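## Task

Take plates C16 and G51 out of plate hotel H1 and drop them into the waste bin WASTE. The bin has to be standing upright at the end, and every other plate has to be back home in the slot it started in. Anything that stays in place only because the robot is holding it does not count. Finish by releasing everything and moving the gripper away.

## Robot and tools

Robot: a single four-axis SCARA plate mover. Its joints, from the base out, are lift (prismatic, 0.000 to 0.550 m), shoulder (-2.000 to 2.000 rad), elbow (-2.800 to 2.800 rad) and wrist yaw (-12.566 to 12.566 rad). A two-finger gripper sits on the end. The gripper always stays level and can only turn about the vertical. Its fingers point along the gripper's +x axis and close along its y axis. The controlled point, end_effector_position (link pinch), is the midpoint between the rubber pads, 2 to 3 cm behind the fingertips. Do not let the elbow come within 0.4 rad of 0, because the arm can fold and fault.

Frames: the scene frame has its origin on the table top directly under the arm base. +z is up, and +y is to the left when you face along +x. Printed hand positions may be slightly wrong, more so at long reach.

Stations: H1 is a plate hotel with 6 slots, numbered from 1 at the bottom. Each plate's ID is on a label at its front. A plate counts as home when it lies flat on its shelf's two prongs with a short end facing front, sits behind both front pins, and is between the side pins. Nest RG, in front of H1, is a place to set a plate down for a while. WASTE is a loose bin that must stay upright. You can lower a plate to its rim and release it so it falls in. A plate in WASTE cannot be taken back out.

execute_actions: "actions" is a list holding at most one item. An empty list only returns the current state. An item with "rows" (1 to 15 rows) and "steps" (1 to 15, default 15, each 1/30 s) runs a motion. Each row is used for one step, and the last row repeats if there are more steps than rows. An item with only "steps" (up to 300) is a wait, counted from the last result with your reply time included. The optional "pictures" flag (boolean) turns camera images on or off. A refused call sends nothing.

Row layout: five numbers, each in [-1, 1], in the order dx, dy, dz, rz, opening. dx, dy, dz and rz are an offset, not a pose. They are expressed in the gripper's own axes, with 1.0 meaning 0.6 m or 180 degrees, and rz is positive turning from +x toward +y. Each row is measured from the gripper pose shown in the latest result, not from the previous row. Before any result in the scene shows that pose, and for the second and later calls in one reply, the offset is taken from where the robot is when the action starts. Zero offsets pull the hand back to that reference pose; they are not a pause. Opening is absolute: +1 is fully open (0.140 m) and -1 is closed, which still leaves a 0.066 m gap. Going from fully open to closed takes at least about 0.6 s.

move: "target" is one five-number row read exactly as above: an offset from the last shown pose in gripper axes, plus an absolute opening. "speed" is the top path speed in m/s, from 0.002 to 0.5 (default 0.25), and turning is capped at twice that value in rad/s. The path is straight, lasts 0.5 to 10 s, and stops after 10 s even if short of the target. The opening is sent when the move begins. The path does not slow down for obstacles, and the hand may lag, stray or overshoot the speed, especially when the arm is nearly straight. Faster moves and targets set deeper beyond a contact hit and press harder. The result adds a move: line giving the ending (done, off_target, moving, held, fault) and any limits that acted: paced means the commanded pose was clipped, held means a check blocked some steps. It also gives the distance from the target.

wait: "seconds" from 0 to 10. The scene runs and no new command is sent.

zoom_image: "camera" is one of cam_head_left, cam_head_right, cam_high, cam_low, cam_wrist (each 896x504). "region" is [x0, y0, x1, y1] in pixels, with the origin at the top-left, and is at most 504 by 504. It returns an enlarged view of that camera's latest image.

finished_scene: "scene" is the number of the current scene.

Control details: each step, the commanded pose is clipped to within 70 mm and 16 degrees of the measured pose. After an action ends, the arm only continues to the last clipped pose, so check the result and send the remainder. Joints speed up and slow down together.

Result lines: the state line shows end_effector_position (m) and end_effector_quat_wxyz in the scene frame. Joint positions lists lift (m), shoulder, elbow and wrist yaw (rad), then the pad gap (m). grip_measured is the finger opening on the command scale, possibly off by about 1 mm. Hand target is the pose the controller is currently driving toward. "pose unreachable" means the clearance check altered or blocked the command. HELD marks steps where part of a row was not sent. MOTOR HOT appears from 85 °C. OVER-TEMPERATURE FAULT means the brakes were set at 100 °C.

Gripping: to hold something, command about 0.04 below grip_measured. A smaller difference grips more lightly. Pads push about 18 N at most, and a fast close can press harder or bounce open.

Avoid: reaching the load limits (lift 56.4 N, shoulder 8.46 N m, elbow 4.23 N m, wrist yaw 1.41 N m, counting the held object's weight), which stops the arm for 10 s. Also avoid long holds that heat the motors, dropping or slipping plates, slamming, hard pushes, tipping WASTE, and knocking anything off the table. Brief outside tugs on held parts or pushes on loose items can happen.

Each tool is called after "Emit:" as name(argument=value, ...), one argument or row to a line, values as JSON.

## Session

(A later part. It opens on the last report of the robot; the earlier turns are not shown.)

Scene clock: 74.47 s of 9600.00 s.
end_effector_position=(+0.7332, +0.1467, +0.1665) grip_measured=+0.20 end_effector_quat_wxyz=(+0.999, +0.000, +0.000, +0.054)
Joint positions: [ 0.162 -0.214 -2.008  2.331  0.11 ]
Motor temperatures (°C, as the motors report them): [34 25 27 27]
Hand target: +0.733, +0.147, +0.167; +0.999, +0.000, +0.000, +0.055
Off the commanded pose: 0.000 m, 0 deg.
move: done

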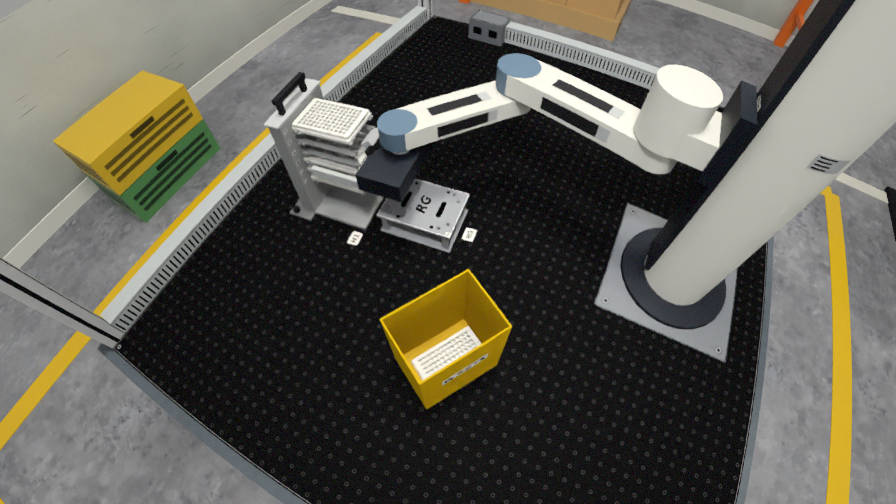

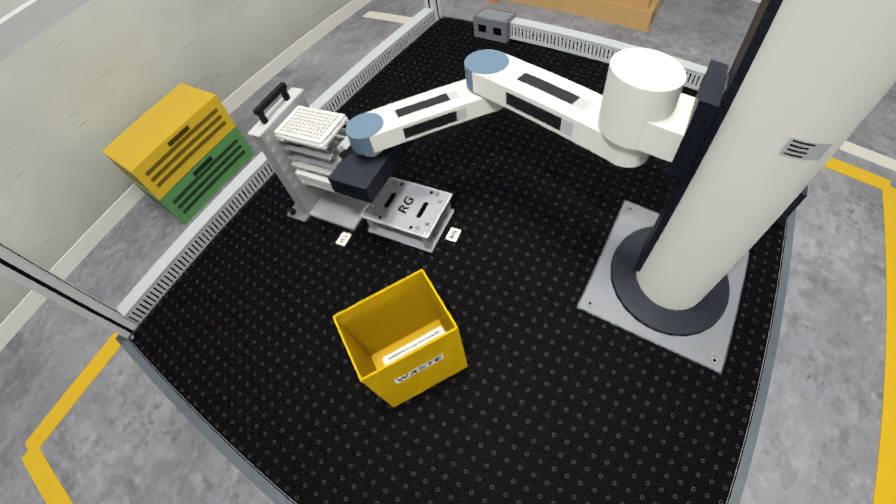

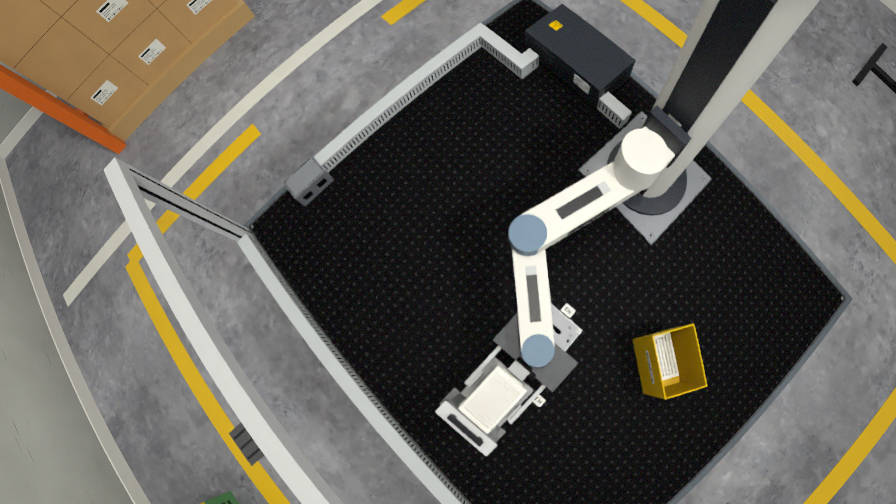

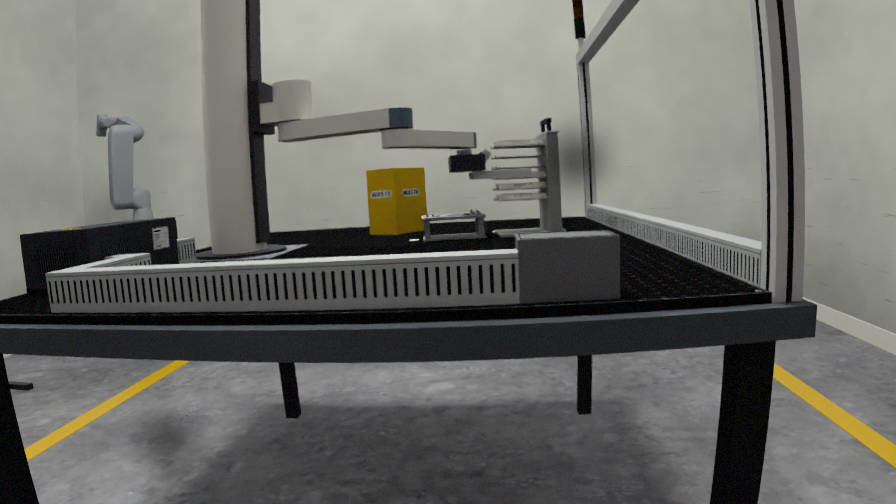

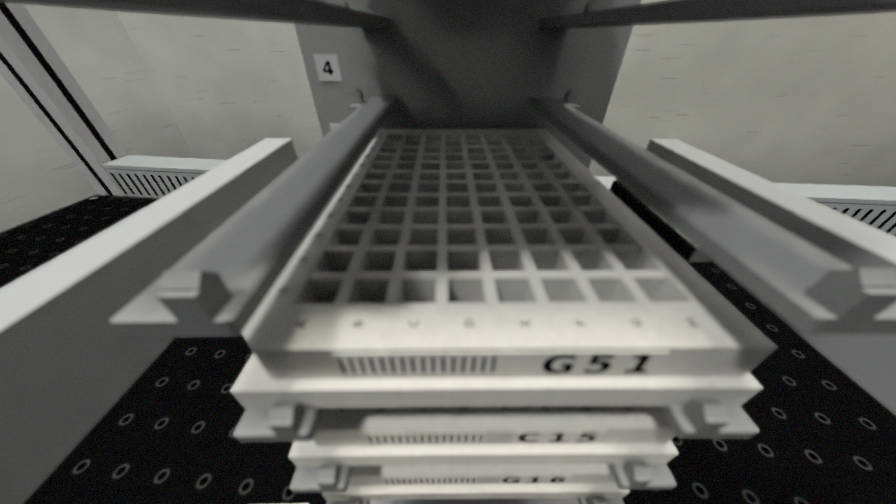

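Emit:
move(
  target=[0,0.001,0,0,-0.55],
)

Emit:
move(
  target=[0,0,0.011,0,-0.55],
  speed=0.015,
)

Emit:
move(
  target=[-0.25,0,0,0,-0.55],
  speed=0.1,
)

Emit:
move(
  target=[0,0,0.105,0,-0.55],
)

Emit:
move(
  target=[-0.32,0.466,-0.018,0.2985,-0.55],
  speed=0.3,
)

Scene clock: 82.63 s of 9600.00 s.
end_effector_position=(+0.7332, +0.1472, +0.1665) grip_measured=-0.51 end_effector_quat_wxyz=(+0.999, +0.000, +0.000, +0.054)
Joint positions: [ 0.162 -0.213 -2.008  2.33   0.084]
Motor temperatures (°C, as the motors report them): [34 25 27 27]
Hand target: +0.733, +0.147, +0.167; +0.999, +0.000, +0.000, +0.054
Off the commanded pose: 0.000 m, 0 deg.
After step 90, 4.47 s passed at rest.
move: done

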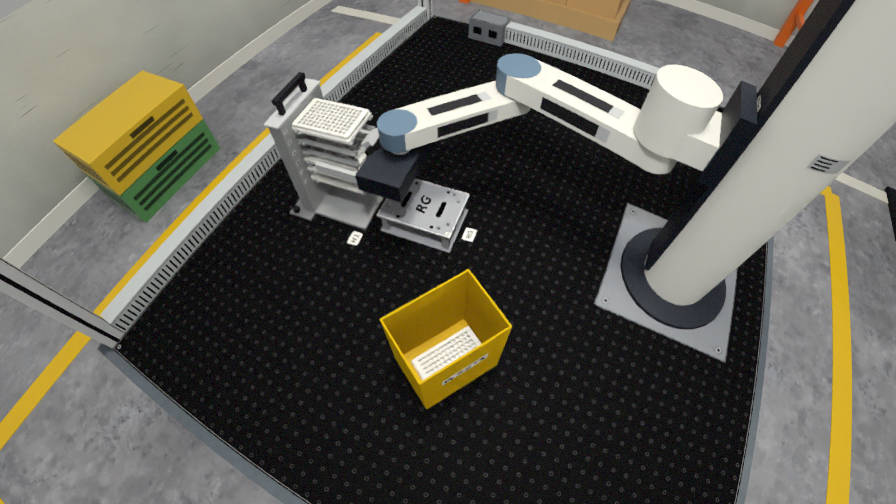

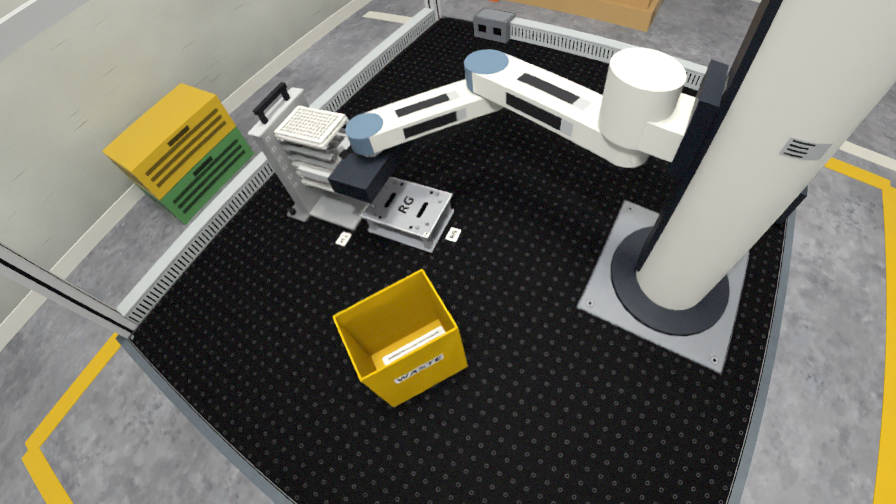

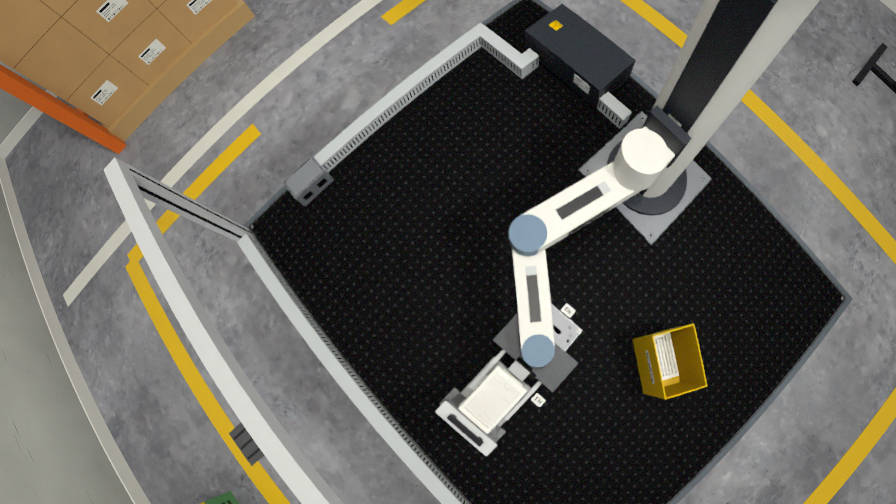

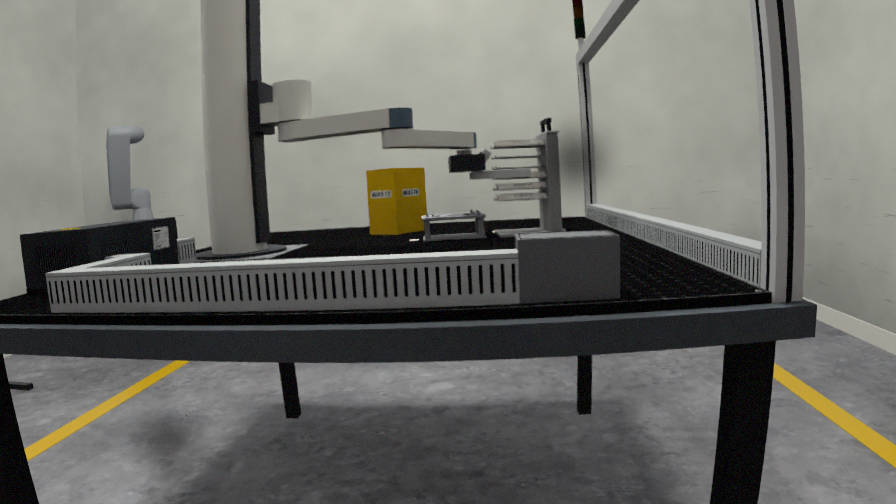

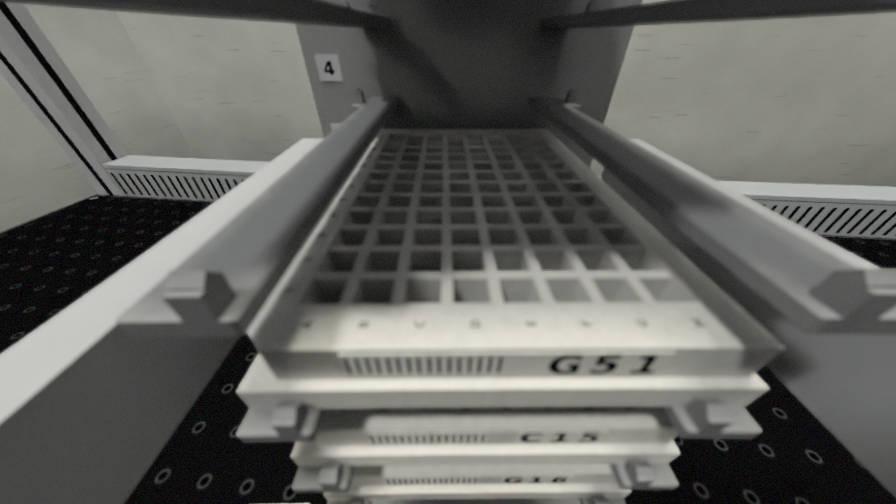

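Scene clock: 83.33 s of 9600.00 s.
end_effector_position=(+0.7332, +0.1471, +0.1731) grip_measured=-0.51 end_effector_quat_wxyz=(+0.999, +0.000, +0.000, +0.054)
Joint positions: [ 0.168 -0.213 -2.008  2.33   0.084]
Motor temperatures (°C, as the motors report them): [34 25 27 27]
Hand target: +0.733, +0.147, +0.173; +0.999, +0.000, +0.000, +0.054
Off the commanded pose: 0.000 m, 0 deg.
move: done

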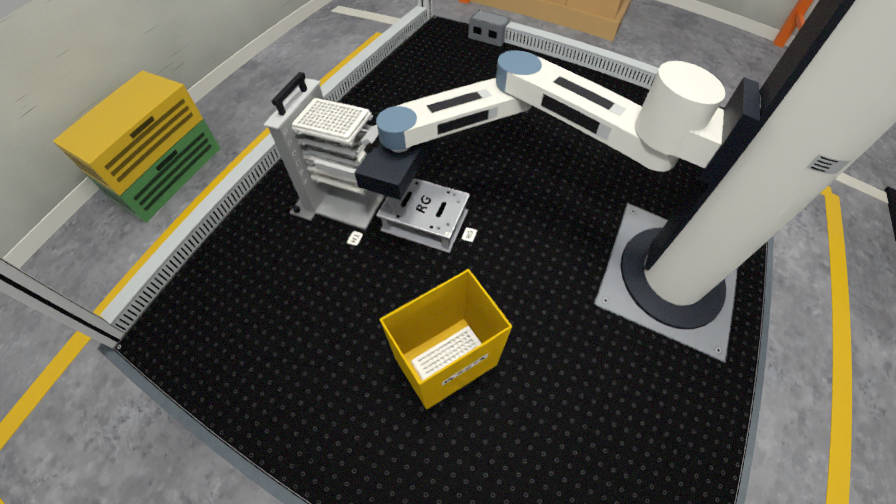

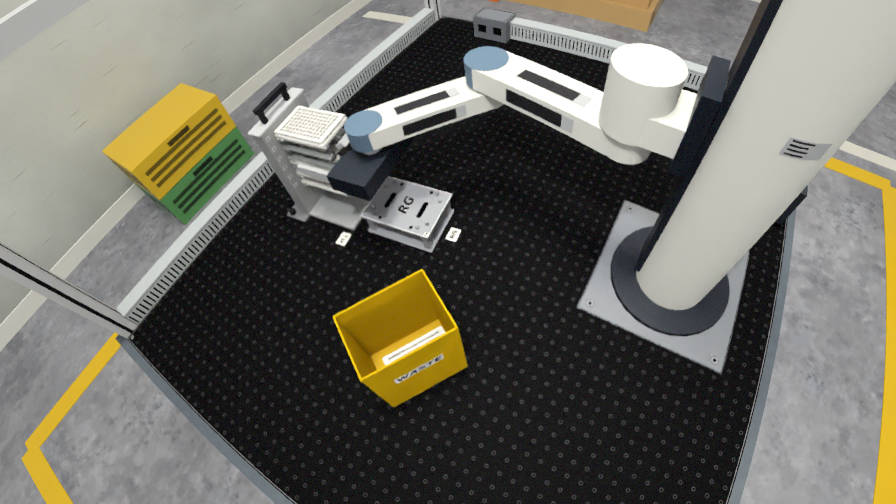

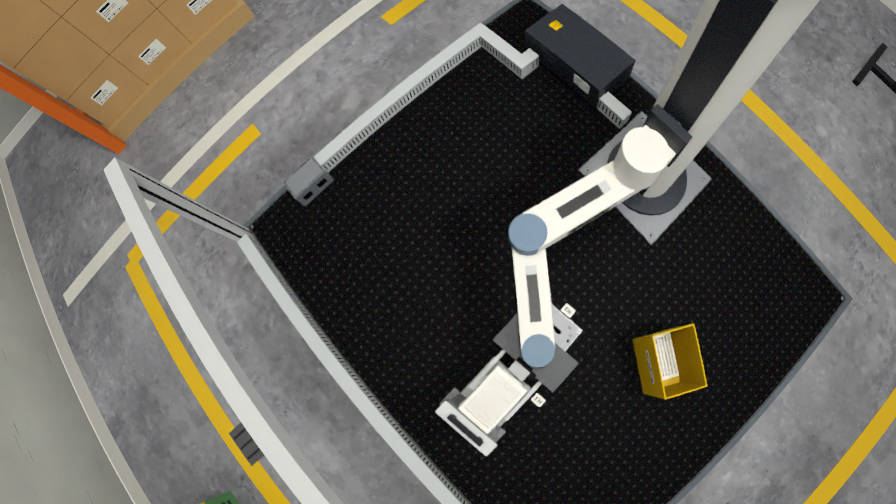

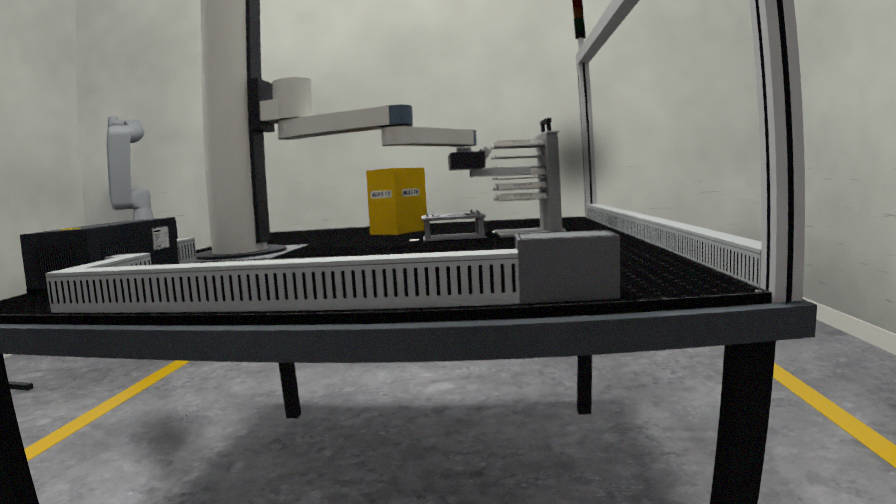

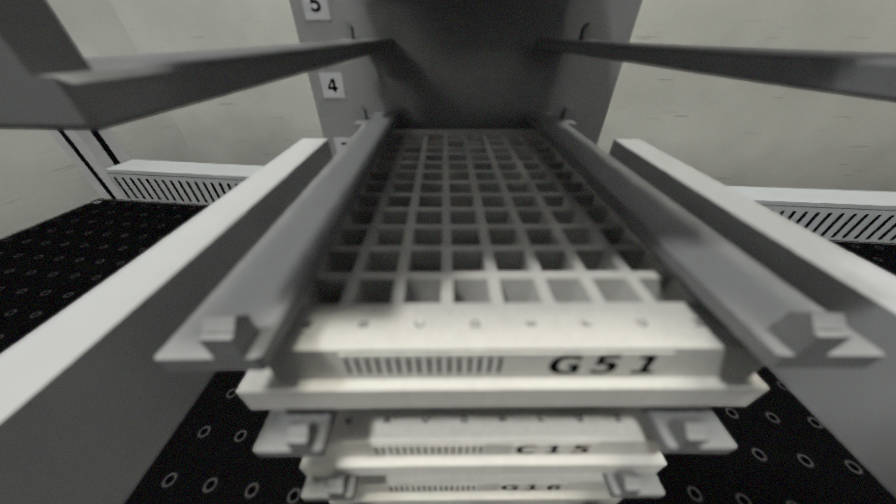

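Scene clock: 85.13 s of 9600.00 s.
end_effector_position=(+0.5839, +0.1310, +0.1731) grip_measured=-0.51 end_effector_quat_wxyz=(+0.998, +0.000, +0.000, +0.055)
Joint positions: [ 0.168 -0.457 -1.191  1.758  0.084]
Motor temperatures (°C, as the motors report them): [34 25 27 27]
Hand target: +0.584, +0.131, +0.173; +0.999, +0.000, +0.000, +0.054
Off the commanded pose: 0.000 m, 0 deg.
move: done

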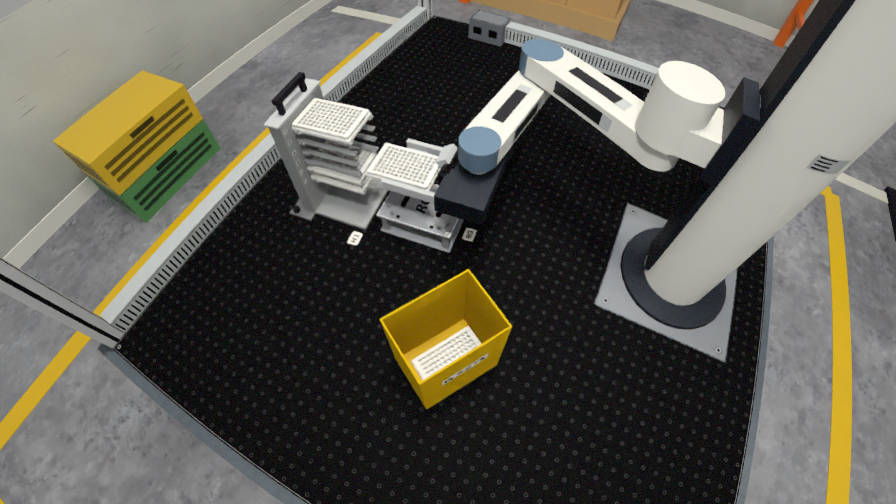

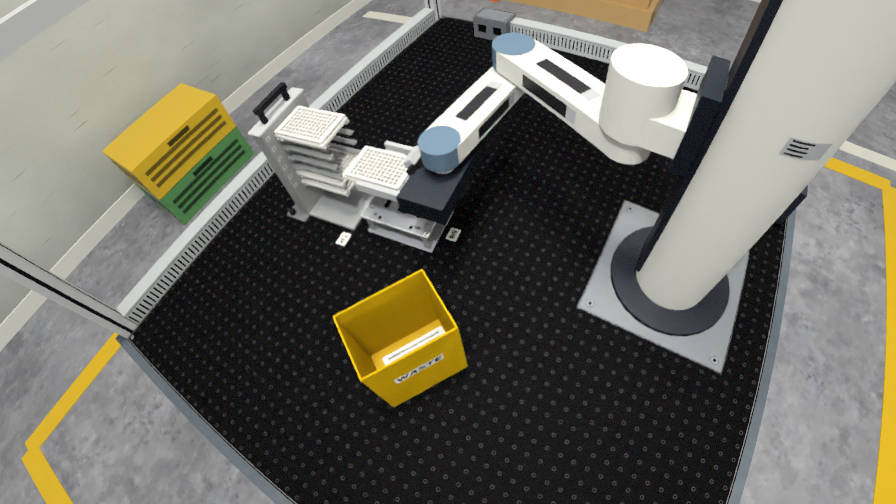

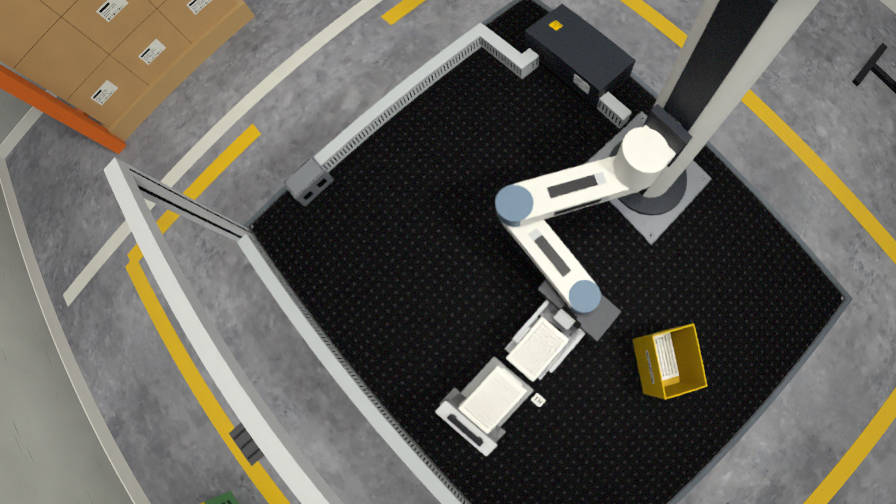

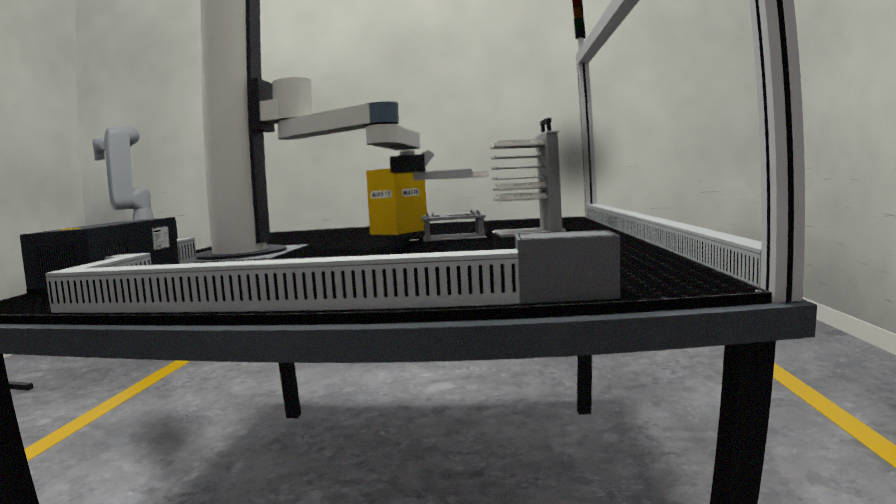

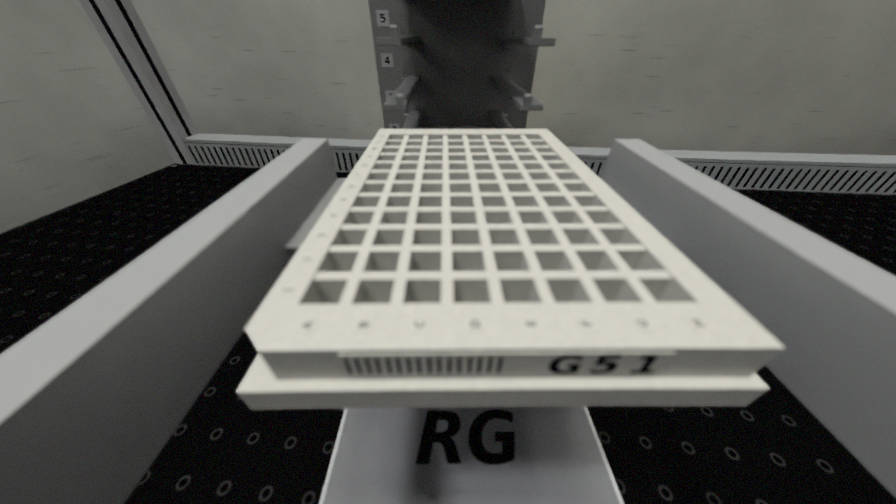

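Scene clock: 85.87 s of 9600.00 s.
end_effector_position=(+0.5839, +0.1310, +0.2362) grip_measured=-0.51 end_effector_quat_wxyz=(+0.998, +0.000, +0.000, +0.055)
Joint positions: [ 0.231 -0.457 -1.191  1.758  0.084]
Motor temperatures (°C, as the motors report them): [34 25 27 27]
Hand target: +0.584, +0.131, +0.236; +0.998, +0.000, +0.000, +0.055
Off the commanded pose: 0.000 m, 0 deg.
move: done

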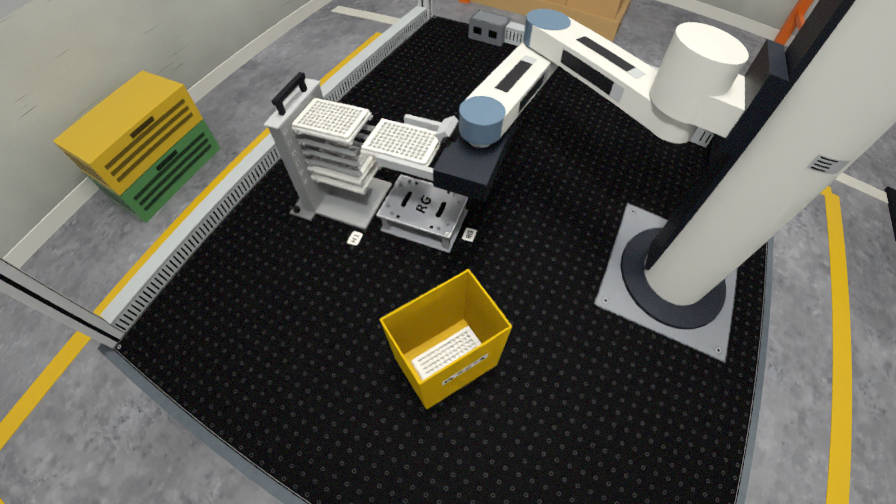

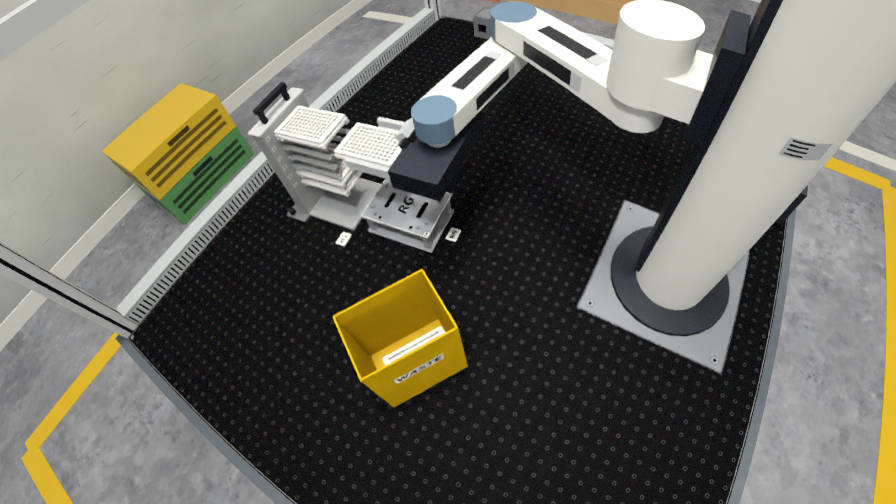

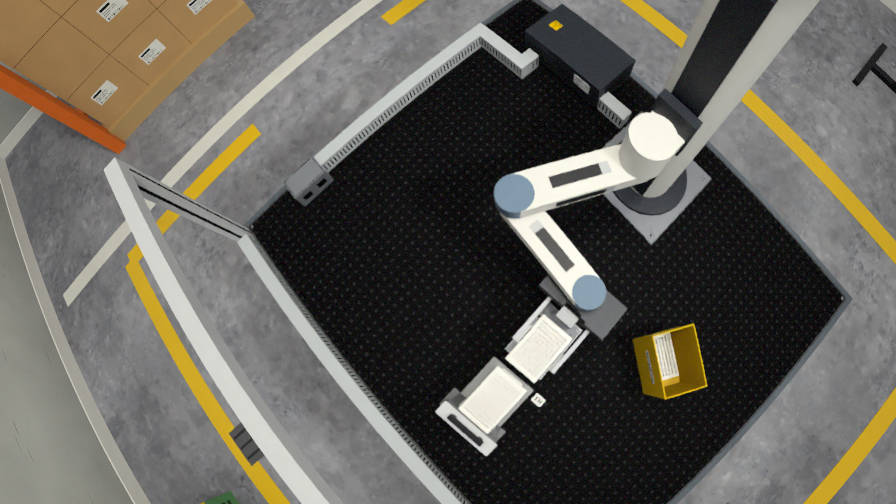

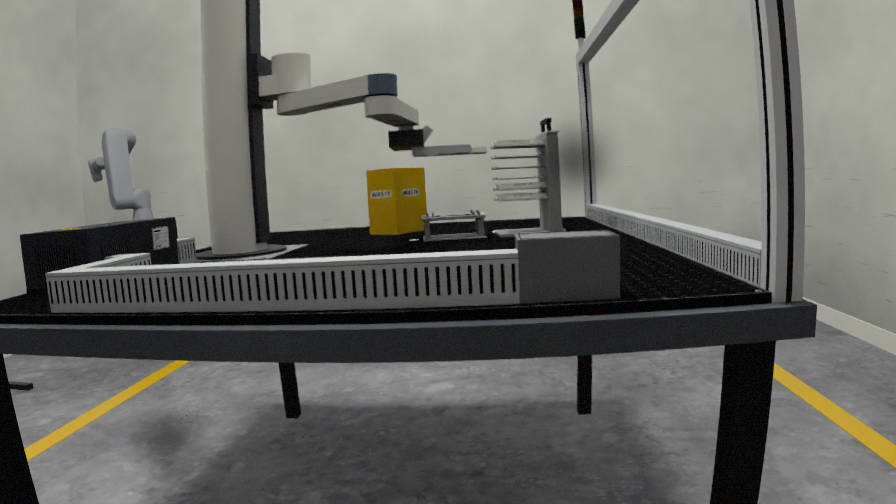

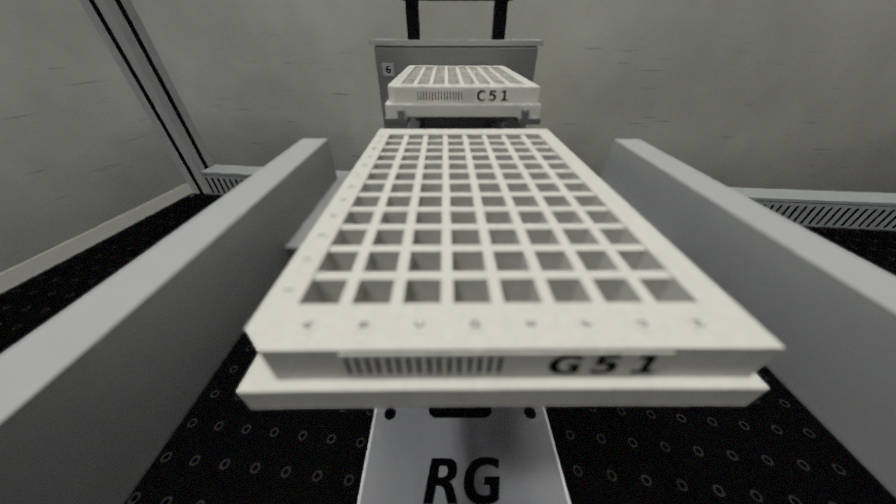

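Scene clock: 87.83 s of 9600.00 s.
end_effector_position=(+0.3625, +0.3879, +0.2254) grip_measured=-0.51 end_effector_quat_wxyz=(+0.866, +0.000, +0.000, +0.500)
Joint positions: [ 0.22   0.289 -1.181  1.939  0.084]
Motor temperatures (°C, as the motors report them): [34 25 27 27]
Hand target: +0.363, +0.388, +0.225; +0.866, +0.000, +0.000, +0.500
Off the commanded pose: 0.000 m, 0 deg.
move: done

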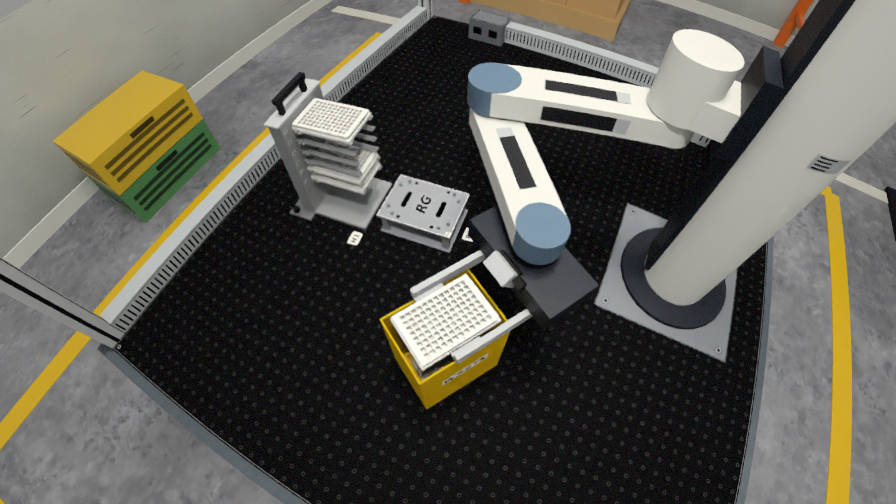

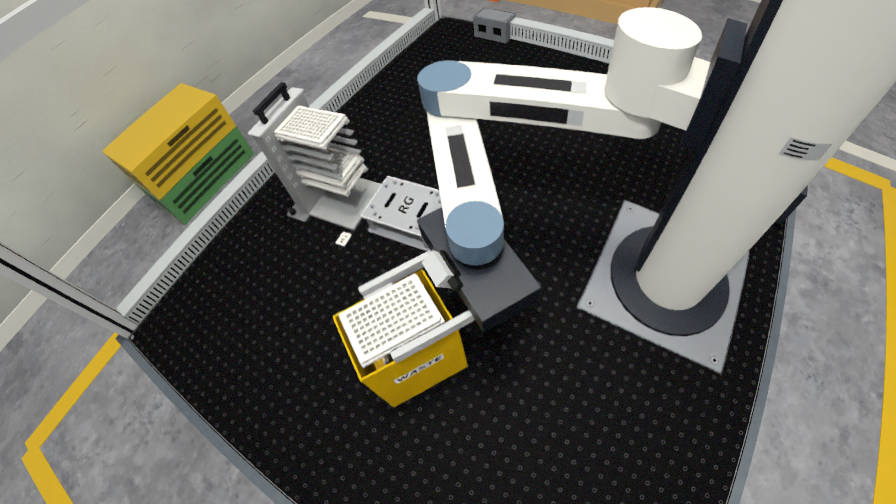

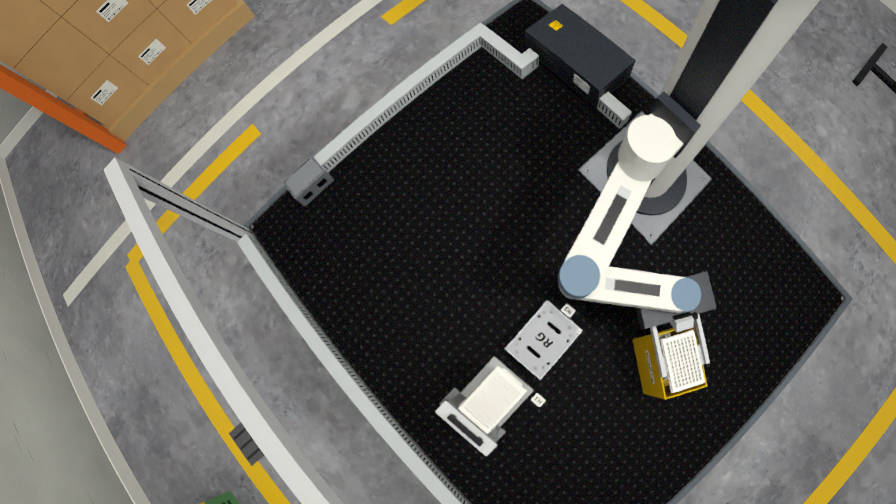

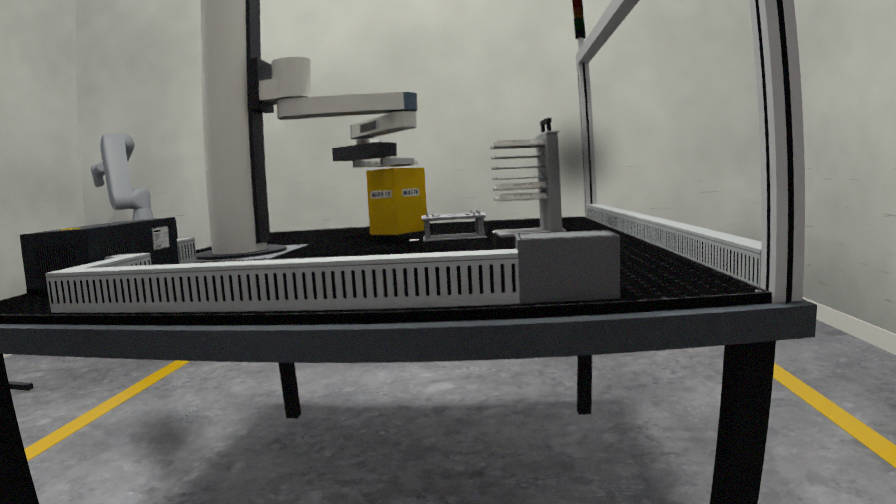

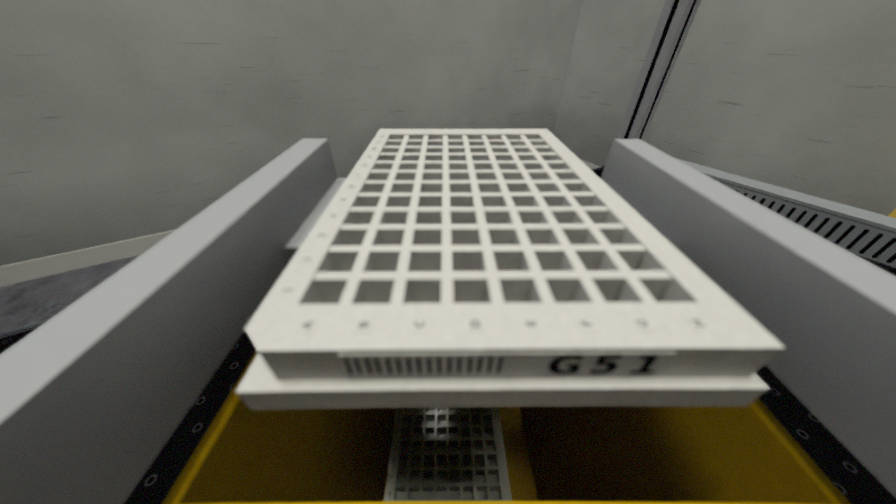

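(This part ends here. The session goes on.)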